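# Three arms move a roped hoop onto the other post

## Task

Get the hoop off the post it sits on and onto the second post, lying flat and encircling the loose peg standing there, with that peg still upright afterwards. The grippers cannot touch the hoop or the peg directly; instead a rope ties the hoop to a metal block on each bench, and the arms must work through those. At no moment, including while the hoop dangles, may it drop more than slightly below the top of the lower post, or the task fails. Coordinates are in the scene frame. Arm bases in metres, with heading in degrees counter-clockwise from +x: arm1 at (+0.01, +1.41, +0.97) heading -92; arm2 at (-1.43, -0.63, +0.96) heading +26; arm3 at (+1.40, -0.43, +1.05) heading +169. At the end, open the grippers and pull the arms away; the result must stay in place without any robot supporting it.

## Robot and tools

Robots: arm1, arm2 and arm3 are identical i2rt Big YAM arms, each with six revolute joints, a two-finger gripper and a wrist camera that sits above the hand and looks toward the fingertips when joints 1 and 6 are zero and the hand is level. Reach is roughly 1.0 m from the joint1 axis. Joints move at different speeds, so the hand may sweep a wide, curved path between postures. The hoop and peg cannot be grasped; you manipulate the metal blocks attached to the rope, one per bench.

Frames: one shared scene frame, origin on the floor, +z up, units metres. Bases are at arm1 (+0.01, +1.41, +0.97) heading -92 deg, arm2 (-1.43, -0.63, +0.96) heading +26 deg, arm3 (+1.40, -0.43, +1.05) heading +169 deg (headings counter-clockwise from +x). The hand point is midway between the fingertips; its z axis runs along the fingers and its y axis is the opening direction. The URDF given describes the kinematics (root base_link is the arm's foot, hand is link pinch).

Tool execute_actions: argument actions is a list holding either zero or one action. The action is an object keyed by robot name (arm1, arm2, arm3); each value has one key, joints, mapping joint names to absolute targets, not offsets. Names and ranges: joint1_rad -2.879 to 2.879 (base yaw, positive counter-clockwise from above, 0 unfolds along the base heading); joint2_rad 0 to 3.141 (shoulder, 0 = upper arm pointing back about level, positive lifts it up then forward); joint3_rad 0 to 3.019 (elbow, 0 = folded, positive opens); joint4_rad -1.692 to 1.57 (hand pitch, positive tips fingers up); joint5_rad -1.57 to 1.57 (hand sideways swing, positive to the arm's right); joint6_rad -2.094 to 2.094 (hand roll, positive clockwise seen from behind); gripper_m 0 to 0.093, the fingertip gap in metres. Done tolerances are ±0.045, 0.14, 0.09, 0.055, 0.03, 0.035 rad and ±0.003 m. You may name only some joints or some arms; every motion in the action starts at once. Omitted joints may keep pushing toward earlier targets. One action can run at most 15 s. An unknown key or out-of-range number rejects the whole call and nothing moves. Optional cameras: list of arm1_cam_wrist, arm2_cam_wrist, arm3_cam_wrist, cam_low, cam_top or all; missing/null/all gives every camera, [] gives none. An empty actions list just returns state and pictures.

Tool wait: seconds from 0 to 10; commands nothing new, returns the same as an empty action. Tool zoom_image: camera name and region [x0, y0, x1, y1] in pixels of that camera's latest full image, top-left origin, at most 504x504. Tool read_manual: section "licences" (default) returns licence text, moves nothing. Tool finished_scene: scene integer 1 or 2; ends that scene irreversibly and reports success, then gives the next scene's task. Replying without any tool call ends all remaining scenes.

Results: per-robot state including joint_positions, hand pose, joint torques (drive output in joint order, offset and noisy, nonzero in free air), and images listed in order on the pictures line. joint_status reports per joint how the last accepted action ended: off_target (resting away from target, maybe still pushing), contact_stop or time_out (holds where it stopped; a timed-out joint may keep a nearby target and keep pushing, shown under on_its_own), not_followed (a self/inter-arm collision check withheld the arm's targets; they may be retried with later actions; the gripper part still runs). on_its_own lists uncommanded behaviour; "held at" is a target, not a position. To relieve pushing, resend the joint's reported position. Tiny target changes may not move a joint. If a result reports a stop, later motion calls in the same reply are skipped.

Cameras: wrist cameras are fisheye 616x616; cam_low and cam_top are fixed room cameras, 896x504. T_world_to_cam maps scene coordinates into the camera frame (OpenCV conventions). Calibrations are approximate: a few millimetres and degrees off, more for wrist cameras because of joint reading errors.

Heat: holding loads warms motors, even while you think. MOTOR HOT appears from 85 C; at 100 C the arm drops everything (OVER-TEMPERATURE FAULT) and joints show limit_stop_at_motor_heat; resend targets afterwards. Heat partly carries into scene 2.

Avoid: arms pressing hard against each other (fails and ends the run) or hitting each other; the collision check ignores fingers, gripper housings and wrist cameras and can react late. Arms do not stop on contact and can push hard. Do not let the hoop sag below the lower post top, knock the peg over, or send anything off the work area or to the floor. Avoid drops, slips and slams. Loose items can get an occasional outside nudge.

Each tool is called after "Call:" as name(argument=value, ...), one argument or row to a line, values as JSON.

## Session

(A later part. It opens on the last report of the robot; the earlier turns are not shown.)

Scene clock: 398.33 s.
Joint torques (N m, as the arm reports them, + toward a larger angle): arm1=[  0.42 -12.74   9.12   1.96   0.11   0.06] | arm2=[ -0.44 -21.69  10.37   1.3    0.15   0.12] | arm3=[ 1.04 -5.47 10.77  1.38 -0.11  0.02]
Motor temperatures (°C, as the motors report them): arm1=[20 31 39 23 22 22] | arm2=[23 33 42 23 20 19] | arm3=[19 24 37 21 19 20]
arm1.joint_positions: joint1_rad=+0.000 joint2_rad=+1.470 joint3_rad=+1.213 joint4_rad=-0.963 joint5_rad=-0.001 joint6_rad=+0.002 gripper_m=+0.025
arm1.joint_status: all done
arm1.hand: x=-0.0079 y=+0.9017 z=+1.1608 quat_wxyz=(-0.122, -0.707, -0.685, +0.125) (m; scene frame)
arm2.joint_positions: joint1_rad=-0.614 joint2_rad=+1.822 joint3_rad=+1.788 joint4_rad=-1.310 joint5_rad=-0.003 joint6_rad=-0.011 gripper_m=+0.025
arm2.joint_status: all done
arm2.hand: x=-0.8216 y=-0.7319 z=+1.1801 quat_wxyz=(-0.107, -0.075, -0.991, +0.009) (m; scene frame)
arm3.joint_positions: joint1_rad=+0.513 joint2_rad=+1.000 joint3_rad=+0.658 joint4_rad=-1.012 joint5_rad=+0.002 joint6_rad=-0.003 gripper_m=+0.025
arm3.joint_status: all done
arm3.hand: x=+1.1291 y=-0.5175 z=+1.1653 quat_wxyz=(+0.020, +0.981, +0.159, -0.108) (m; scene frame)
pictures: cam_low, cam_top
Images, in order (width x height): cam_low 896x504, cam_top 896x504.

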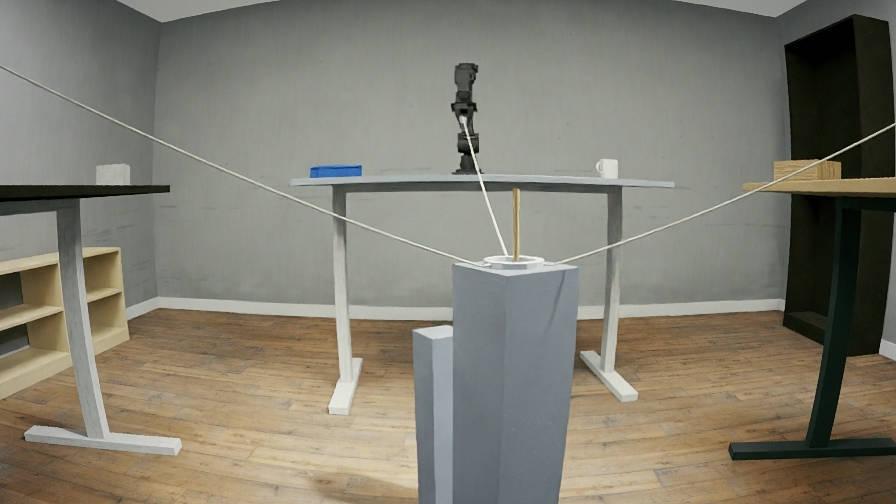

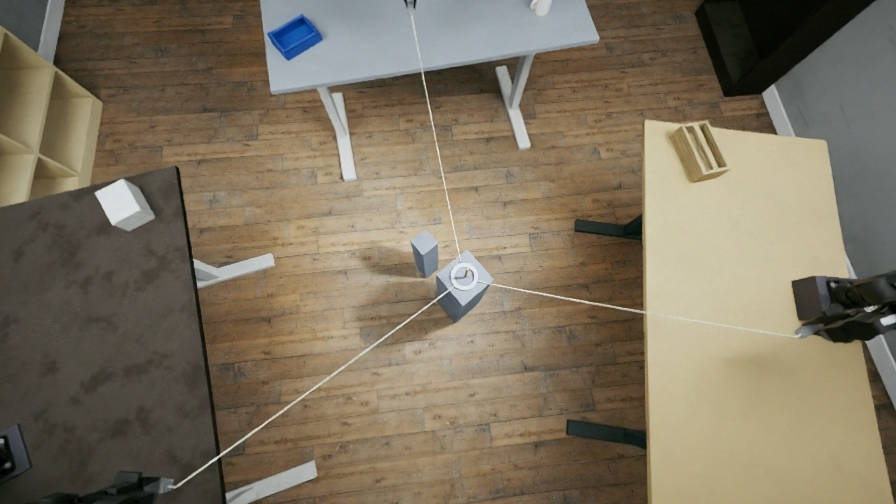

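Call:
execute_actions(
  actions=[
    {"arm1":{"joints":{"joint1_rad":0.31,"joint2_rad":1.93,"joint3_rad":1.62}},"arm2":{"joints":{"joint1_rad":-0.2,"joint2_rad":1.91,"joint3_rad":1.582,"joint4_rad":-1.15}},"arm3":{"joints":{"joint1_rad":-0.118,"joint2_rad":2.025,"joint3_rad":1.515,"joint4_rad":-0.95}}},
  ],
  cameras=["cam_low","cam_top"],
)

Scene clock: 419.93 s.
Joint torques (N m, as the arm reports them, + toward a larger angle): arm1=[  1.53 -18.95  11.7    1.44   0.12   0.08] | arm2=[  0.34 -20.83  10.02   0.82   0.12   0.12] | arm3=[  1.04 -21.47  11.11   0.5   -0.05   0.02]
Motor temperatures (°C, as the motors report them): arm1=[20 32 40 23 22 22] | arm2=[23 34 42 23 20 19] | arm3=[19 24 37 21 19 20]
arm1.joint_positions: joint1_rad=+0.304 joint2_rad=+1.947 joint3_rad=+1.558 joint4_rad=-0.950 joint5_rad=-0.001 joint6_rad=+0.002 gripper_m=+0.025
arm1.joint_status: all done
arm1.hand: x=+0.1787 y=+0.7963 z=+1.0482 quat_wxyz=(-0.092, -0.601, -0.791, +0.069) (m; scene frame)
arm2.joint_positions: joint1_rad=-0.206 joint2_rad=+1.929 joint3_rad=+1.552 joint4_rad=-1.162 joint5_rad=-0.002 joint6_rad=-0.011 gripper_m=+0.025
arm2.joint_status: all done
arm2.hand: x=-0.8700 y=-0.4910 z=+1.0275 quat_wxyz=(-0.010, +0.127, -0.992, -0.003) (m; scene frame)
arm3.joint_positions: joint1_rad=-0.131 joint2_rad=+2.058 joint3_rad=+1.470 joint4_rad=-0.954 joint5_rad=+0.000 joint6_rad=-0.003 gripper_m=+0.025
arm3.joint_status: all done
arm3.hand: x=+0.8477 y=-0.2430 z=+1.0220 quat_wxyz=(+0.001, +0.987, -0.160, -0.015) (m; scene frame)
pictures: cam_low, cam_top
Images, in order (width x height): cam_low 896x504, cam_top 896x504.

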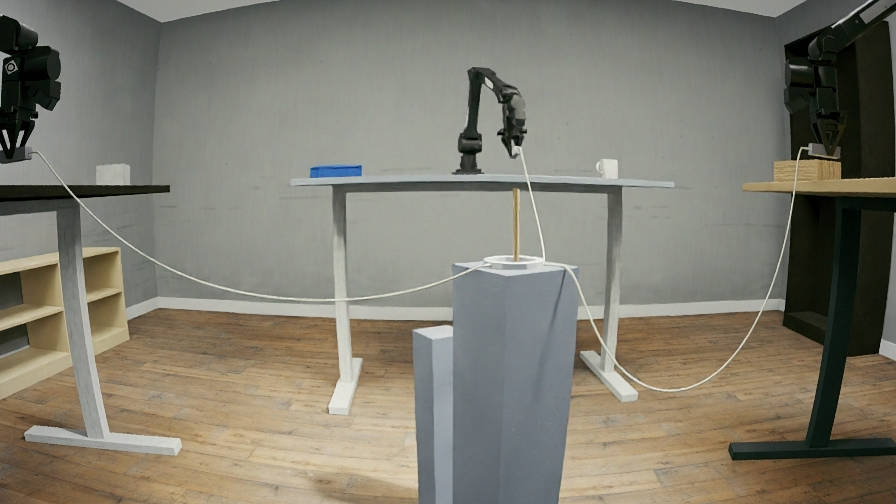

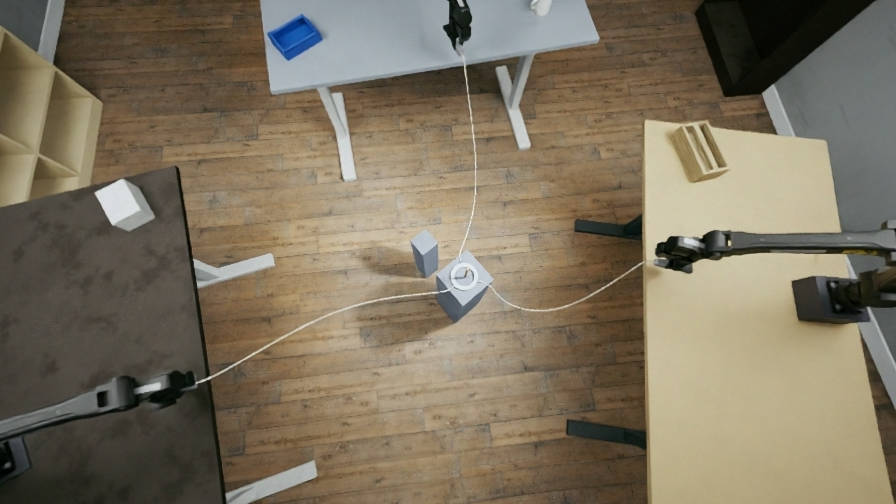

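Call:
execute_actions(
  actions=[
    {"arm1":{"joints":{"joint2_rad":2.01,"joint3_rad":1.527,"joint4_rad":-1.078}},"arm2":{"joints":{"joint2_rad":1.966,"joint3_rad":1.53,"joint4_rad":-1.09}},"arm3":{"joints":{"joint2_rad":2.102,"joint3_rad":1.452,"joint4_rad":-0.88}}},
  ],
  cameras=["cam_low"],
)

Scene clock: 427.10 s.
Joint torques (N m, as the arm reports them, + toward a larger angle): arm1=[  1.48 -17.88   7.62   0.09   0.13   0.07] | arm2=[  0.42 -21.18   8.32   0.83   0.12   0.13] | arm3=[  1.07 -20.17   7.99   0.89  -0.06   0.02]
Motor temperatures (°C, as the motors report them): arm1=[20 33 41 23 22 22] | arm2=[23 35 42 23 20 19] | arm3=[19 27 37 21 19 20]
arm1.joint_positions: joint1_rad=+0.304 joint2_rad=+2.016 joint3_rad=+1.516 joint4_rad=-1.063 joint5_rad=-0.001 joint6_rad=+0.002 gripper_m=+0.025
arm1.joint_status: all done
arm1.hand: x=+0.1649 y=+0.8452 z=+0.9886 quat_wxyz=(-0.003, -0.605, -0.796, +0.002) (m; scene frame)
arm2.joint_positions: joint1_rad=-0.206 joint2_rad=+1.983 joint3_rad=+1.516 joint4_rad=-1.103 joint5_rad=-0.002 joint6_rad=-0.011 gripper_m=+0.025
arm2.joint_status: all done
arm2.hand: x=-0.8747 y=-0.4921 z=+0.9851 quat_wxyz=(+0.005, +0.127, -0.992, -0.001) (m; scene frame)
arm3.joint_positions: joint1_rad=-0.131 joint2_rad=+2.116 joint3_rad=+1.437 joint4_rad=-0.895 joint5_rad=+0.000 joint6_rad=-0.003 gripper_m=+0.025
arm3.joint_status: all done
arm3.hand: x=+0.8586 y=-0.2470 z=+0.9791 quat_wxyz=(+0.004, +0.987, -0.159, +0.002) (m; scene frame)
pictures: cam_low
Images, in order (width x height): cam_low 896x504.

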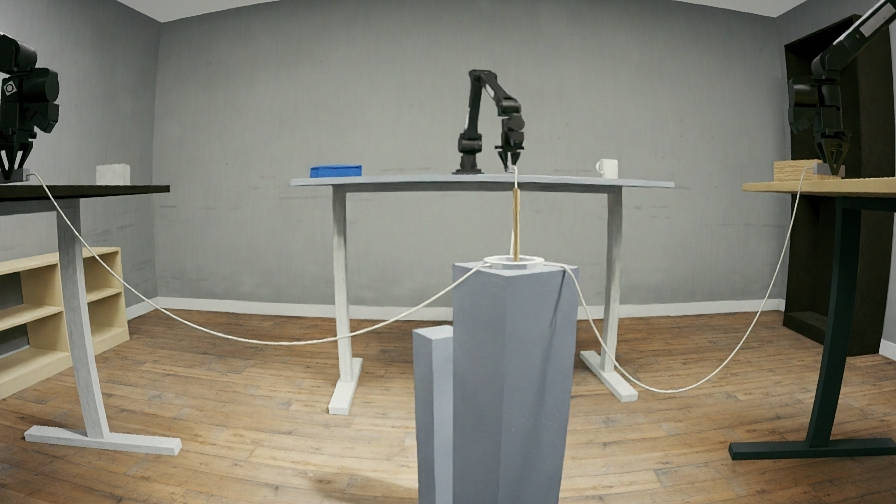

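Call:
execute_actions(
  actions=[
    {"arm1":{"joints":{"joint2_rad":2.034}},"arm2":{"joints":{"joint2_rad":1.986}},"arm3":{"joints":{"joint2_rad":2.13}}},
  ],
  cameras=[],
)

Scene clock: 431.13 s.
Joint torques (N m, as the arm reports them, + toward a larger angle): arm1=[  1.5  -15.9    7.6    0.09   0.12   0.07] | arm2=[  0.38 -19.82   8.31   0.79   0.12   0.12] | arm3=[  1.1  -19.09   7.87   0.87  -0.05   0.02]
Motor temperatures (°C, as the motors report them): arm1=[20 34 40 23 22 22] | arm2=[23 35 41 23 20 19] | arm3=[19 27 36 21 19 20]
arm1.joint_positions: joint1_rad=+0.304 joint2_rad=+2.019 joint3_rad=+1.516 joint4_rad=-1.063 joint5_rad=-0.001 joint6_rad=+0.002 gripper_m=+0.025
arm1.joint_status: all done
arm1.hand: x=+0.1648 y=+0.8455 z=+0.9871 quat_wxyz=(-0.002, -0.605, -0.796, +0.001) (m; scene frame)
arm2.joint_positions: joint1_rad=-0.206 joint2_rad=+1.988 joint3_rad=+1.516 joint4_rad=-1.103 joint5_rad=-0.002 joint6_rad=-0.011 gripper_m=+0.025
arm2.joint_status: all done
arm2.hand: x=-0.8752 y=-0.4922 z=+0.9823 quat_wxyz=(+0.008, +0.127, -0.992, -0.001) (m; scene frame)
arm3.joint_positions: joint1_rad=-0.131 joint2_rad=+2.132 joint3_rad=+1.437 joint4_rad=-0.895 joint5_rad=+0.000 joint6_rad=-0.003 gripper_m=+0.025
arm3.joint_status: all done
arm3.hand: x=+0.8615 y=-0.2480 z=+0.9707 quat_wxyz=(+0.005, +0.987, -0.159, +0.009) (m; scene frame)
pictures: none
No camera images: the call's "cameras" was empty. Leave "cameras" out to get every camera's image.

Call:
execute_actions(
  actions=[],
  cameras=["cam_low","arm1_cam_wrist"],
)

Call:
zoom_image(
  camera="cam_low",
  region=[780, 130, 880, 200],
)

Call:
zoom_image(
  camera="cam_low",
  region=[0, 135, 100, 205],
)

Call:
zoom_image(
  camera="cam_low",
  region=[475, 135, 555, 195],
)

Scene clock: 433.67 s.
Joint torques (N m, as the arm reports them, + toward a larger angle): arm1=[  1.58 -16.09   7.66   0.08   0.12   0.07] | arm2=[  0.45 -19.76   8.3    0.8    0.12   0.12] | arm3=[  1.07 -19.09   7.85   0.88  -0.05   0.02]
Motor temperatures (°C, as the motors report them): arm1=[20 34 40 23 22 22] | arm2=[23 35 41 23 20 19] | arm3=[19 28 36 21 19 20]
arm1.joint_positions: joint1_rad=+0.304 joint2_rad=+2.019 joint3_rad=+1.516 joint4_rad=-1.063 joint5_rad=-0.001 joint6_rad=+0.002 gripper_m=+0.025
arm1.joint_status: all done
arm1.hand: x=+0.1648 y=+0.8455 z=+0.9871 quat_wxyz=(-0.002, -0.605, -0.796, +0.001) (m; scene frame)
arm2.joint_positions: joint1_rad=-0.206 joint2_rad=+1.988 joint3_rad=+1.516 joint4_rad=-1.103 joint5_rad=-0.002 joint6_rad=-0.011 gripper_m=+0.025
arm2.joint_status: all done
arm2.hand: x=-0.8752 y=-0.4922 z=+0.9823 quat_wxyz=(+0.008, +0.127, -0.992, -0.001) (m; scene frame)
arm3.joint_positions: joint1_rad=-0.131 joint2_rad=+2.132 joint3_rad=+1.437 joint4_rad=-0.895 joint5_rad=+0.000 joint6_rad=-0.003 gripper_m=+0.025
arm3.joint_status: all done
arm3.hand: x=+0.8615 y=-0.2480 z=+0.9707 quat_wxyz=(+0.005, +0.987, -0.159, +0.009) (m; scene frame)
pictures: arm1_cam_wrist, cam_low
camera_calibration (this result's frames):
arm1_cam_wrist: T_world_to_cam=[[-0.962103, -0.272495, 0.0102383, 0.375499], [-0.217212, 0.788531, 0.575359, -1.1956], [-0.164856, 0.551331, -0.817837, 0.49009], [0, 0, 0, 1]] pos_world=[0.182365, 0.774885, 1.08487]
Images, in order (width x height): arm1_cam_wrist 616x616, cam_low 896x504.

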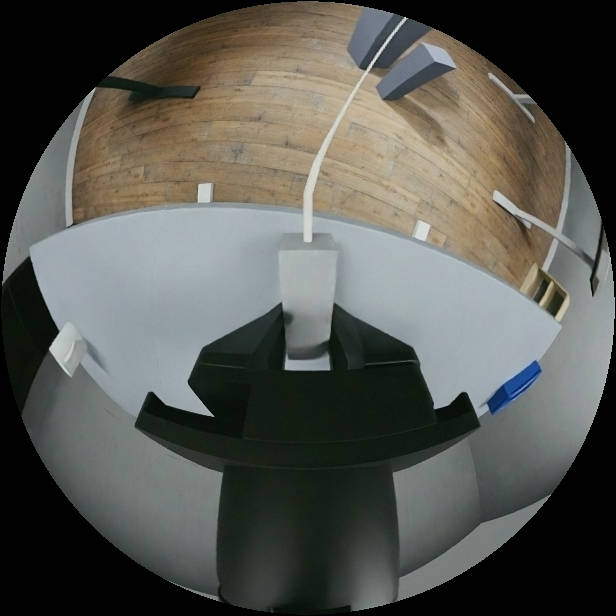

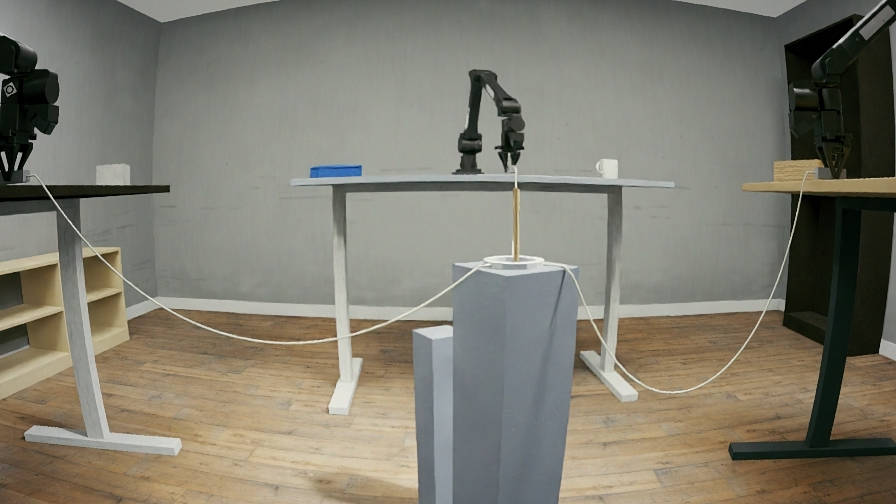

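Region (780, 130, 880, 200) of cam_low's 896x504 image, scaled by 5.040, with more detail than that image has; it fills the top 353 rows of this view, and the rest is white.

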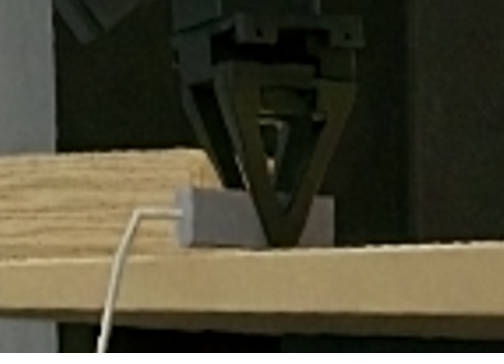

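Region (0, 135, 100, 205) of cam_low's 896x504 image, scaled by 5.040, with more detail than that image has; it fills the top 353 rows of this view, and the rest is white.

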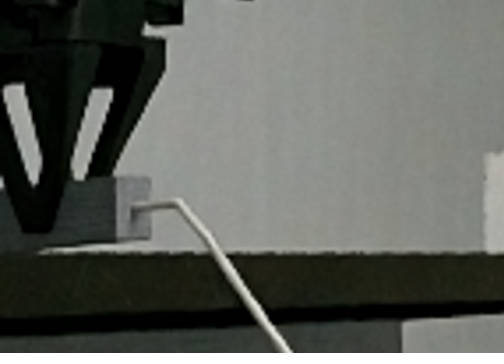

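Region (475, 135, 555, 195) of cam_low's 896x504 image, scaled by 6.300, with more detail than that image has; it fills the top 378 rows of this view, and the rest is white.

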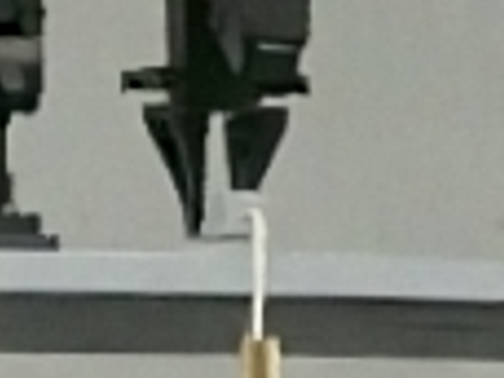

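Call:
execute_actions(
  actions=[
    {"arm1":{"joints":{"joint2_rad":2.06,"joint4_rad":-1.11}},"arm2":{"joints":{"joint2_rad":2.005,"joint4_rad":-1.14}},"arm3":{"joints":{"joint2_rad":2.145,"joint4_rad":-0.93}}},
  ],
  cameras=["cam_low"],
)

Call:
zoom_image(
  camera="cam_low",
  region=[475, 135, 555, 195],
)

Call:
zoom_image(
  camera="cam_low",
  region=[0, 135, 100, 205],
)

Scene clock: 444.73 s.
Joint torques (N m, as the arm reports them, + toward a larger angle): arm1=[  1.55 -15.48   7.46  -0.16   0.13   0.07] | arm2=[  0.32 -18.97   8.16  -0.38   0.08   0.12] | arm3=[  1.14 -18.52   7.78  -0.31  -0.06   0.02]
Motor temperatures (°C, as the motors report them): arm1=[20 34 38 23 22 22] | arm2=[23 34 40 23 20 19] | arm3=[19 29 35 21 19 20]
arm1.joint_positions: joint1_rad=+0.304 joint2_rad=+2.039 joint3_rad=+1.516 joint4_rad=-1.090 joint5_rad=-0.001 joint6_rad=+0.002 gripper_m=+0.025
arm1.joint_status: all done
arm1.hand: x=+0.1622 y=+0.8544 z=+0.9762 quat_wxyz=(+0.017, -0.605, -0.796, -0.013) (m; scene frame)
arm2.joint_positions: joint1_rad=-0.206 joint2_rad=+1.999 joint3_rad=+1.516 joint4_rad=-1.123 joint5_rad=-0.001 joint6_rad=-0.011 gripper_m=+0.025
arm2.joint_status: all done
arm2.hand: x=-0.8811 y=-0.4938 z=+0.9766 quat_wxyz=(+0.023, +0.127, -0.992, +0.001) (m; scene frame)
arm3.joint_positions: joint1_rad=-0.131 joint2_rad=+2.141 joint3_rad=+1.437 joint4_rad=-0.914 joint5_rad=+0.000 joint6_rad=-0.003 gripper_m=+0.025
arm3.joint_status: all done
arm3.hand: x=+0.8679 y=-0.2502 z=+0.9657 quat_wxyz=(+0.007, +0.987, -0.159, +0.023) (m; scene frame)
pictures: cam_low
Images, in order (width x height): cam_low 896x504.

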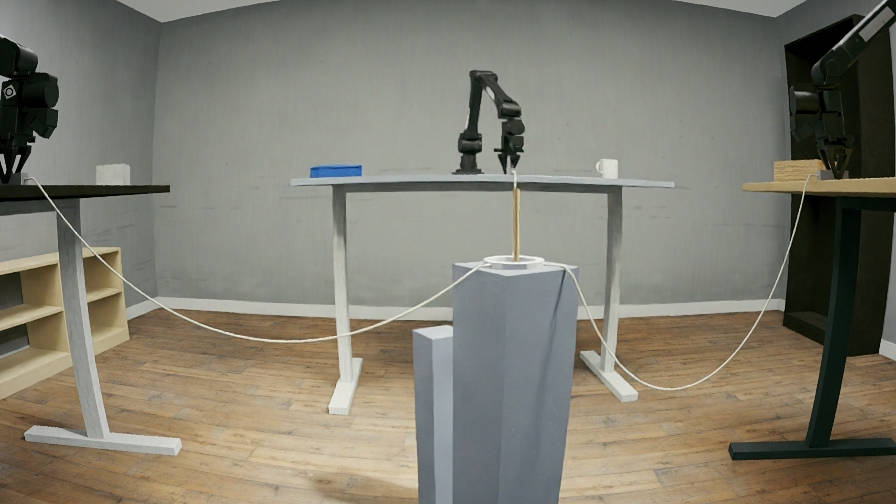

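Region (475, 135, 555, 195) of cam_low's 896x504 image, scaled by 6.300, with more detail than that image has; it fills the top 378 rows of this view, and the rest is white.

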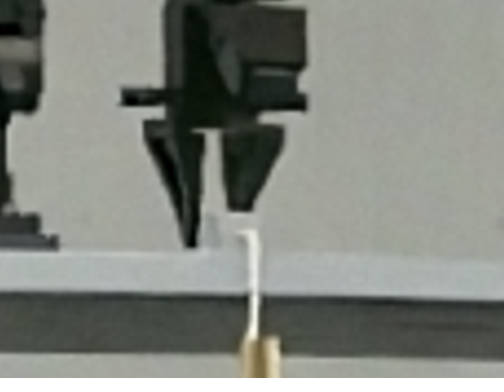

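Region (0, 135, 100, 205) of cam_low's 896x504 image, scaled by 5.040, with more detail than that image has; it fills the top 353 rows of this view, and the rest is white.

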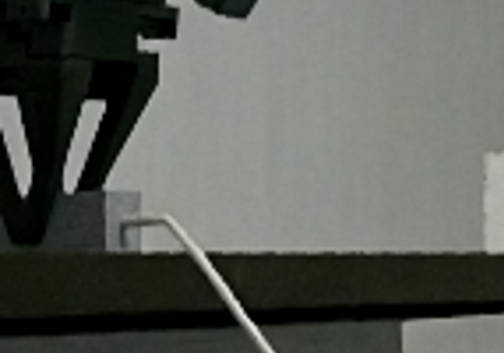

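All blocks are down. Release, then retreat.

Call:
execute_actions(
  actions=[
    {"arm1":{"joints":{"gripper_m":0.06}},"arm2":{"joints":{"gripper_m":0.06}},"arm3":{"joints":{"gripper_m":0.06}}},
  ],
  cameras=[],
)

Call:
execute_actions(
  actions=[
    {"arm1":{"joints":{"joint2_rad":1.5}},"arm2":{"joints":{"joint2_rad":1.5}},"arm3":{"joints":{"joint2_rad":1.6}}},
  ],
  cameras=["cam_low","cam_top"],
)

Scene clock: 450.10 s.
Joint torques (N m, as the arm reports them, + toward a larger angle): arm1=[  1.39 -15.65   7.4   -0.12   0.12   0.07] | arm2=[  0.41 -19.07   8.16  -0.21   0.09   0.12] | arm3=[  1.07 -18.83   7.72  -0.22  -0.06   0.01]
Motor temperatures (°C, as the motors report them): arm1=[20 34 38 23 22 22] | arm2=[23 34 40 23 20 19] | arm3=[19 29 35 21 19 20]
arm1.joint_positions: joint1_rad=+0.304 joint2_rad=+2.040 joint3_rad=+1.516 joint4_rad=-1.091 joint5_rad=-0.001 joint6_rad=+0.002 gripper_m=+0.060
arm1.joint_status: all done
arm1.hand: x=+0.1621 y=+0.8549 z=+0.9752 quat_wxyz=(+0.018, -0.605, -0.796, -0.014) (m; scene frame)
arm2.joint_positions: joint1_rad=-0.206 joint2_rad=+2.001 joint3_rad=+1.516 joint4_rad=-1.128 joint5_rad=-0.001 joint6_rad=-0.011 gripper_m=+0.060
arm2.joint_status: all done
arm2.hand: x=-0.8824 y=-0.4941 z=+0.9756 quat_wxyz=(+0.026, +0.127, -0.992, +0.001) (m; scene frame)
arm3.joint_positions: joint1_rad=-0.131 joint2_rad=+2.141 joint3_rad=+1.437 joint4_rad=-0.917 joint5_rad=+0.000 joint6_rad=-0.003 gripper_m=+0.060
arm3.joint_status: all done
arm3.hand: x=+0.8684 y=-0.2504 z=+0.9658 quat_wxyz=(+0.008, +0.987, -0.159, +0.024) (m; scene frame)
pictures: none
No camera images: the call's "cameras" was empty. Leave "cameras" out to get every camera's image.

Scene clock: 451.70 s.
Joint torques (N m, as the arm reports them, + toward a larger angle): arm1=[  1.45 -11.69   9.64   0.83   0.12   0.06] | arm2=[  0.36 -15.54  10.69   0.63   0.08   0.11] | arm3=[  1.05 -15.12  10.67   0.75  -0.05   0.01]
Motor temperatures (°C, as the motors report them): arm1=[20 34 38 23 22 22] | arm2=[23 34 40 23 20 19] | arm3=[19 29 35 21 19 20]
arm1.joint_positions: joint1_rad=+0.304 joint2_rad=+1.492 joint3_rad=+1.511 joint4_rad=-1.093 joint5_rad=-0.001 joint6_rad=+0.002 gripper_m=+0.060
arm1.joint_status: all done
arm1.hand: x=+0.1583 y=+0.8688 z=+1.2788 quat_wxyz=(-0.196, -0.586, -0.772, +0.148) (m; scene frame)
arm2.joint_positions: joint1_rad=-0.206 joint2_rad=+1.512 joint3_rad=+1.509 joint4_rad=-1.129 joint5_rad=-0.001 joint6_rad=-0.011 gripper_m=+0.060
arm2.joint_status: all done
arm2.hand: x=-0.8943 y=-0.4976 z=+1.2418 quat_wxyz=(-0.211, +0.124, -0.969, -0.026) (m; scene frame)
arm3.joint_positions: joint1_rad=-0.131 joint2_rad=+1.605 joint3_rad=+1.437 joint4_rad=-0.919 joint5_rad=+0.000 joint6_rad=-0.003 gripper_m=+0.060
arm3.joint_status: all done
arm3.hand: x=+0.8393 y=-0.2382 z=+1.2710 quat_wxyz=(-0.035, +0.958, -0.156, -0.236) (m; scene frame)
pictures: cam_low, cam_top
Images, in order (width x height): cam_low 896x504, cam_top 896x504.

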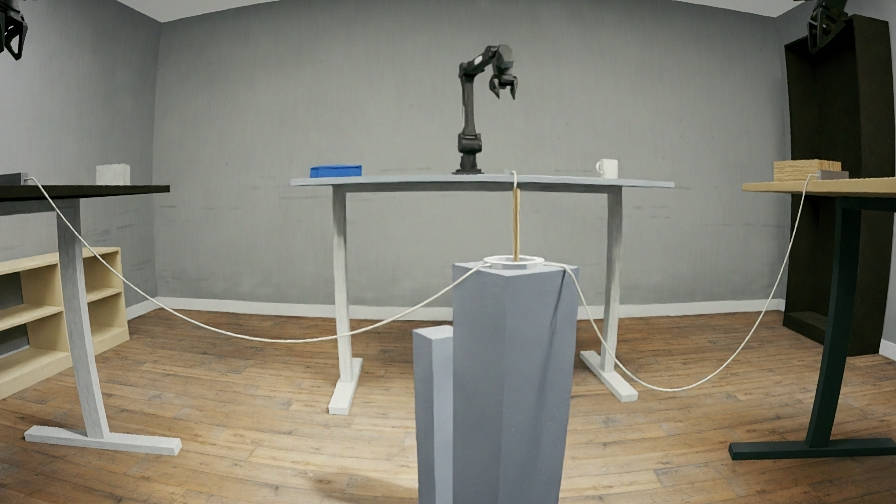

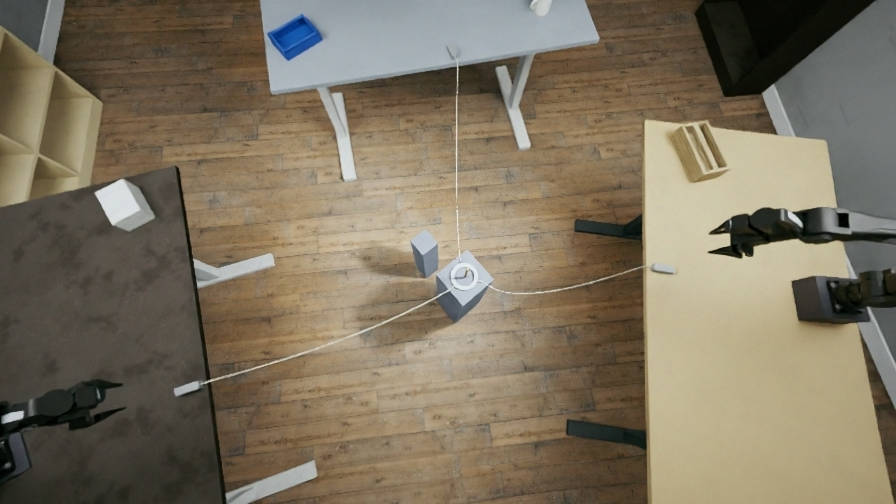

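Call:
finished_scene(
  scene=1,
)

The scene is finished: the task was done.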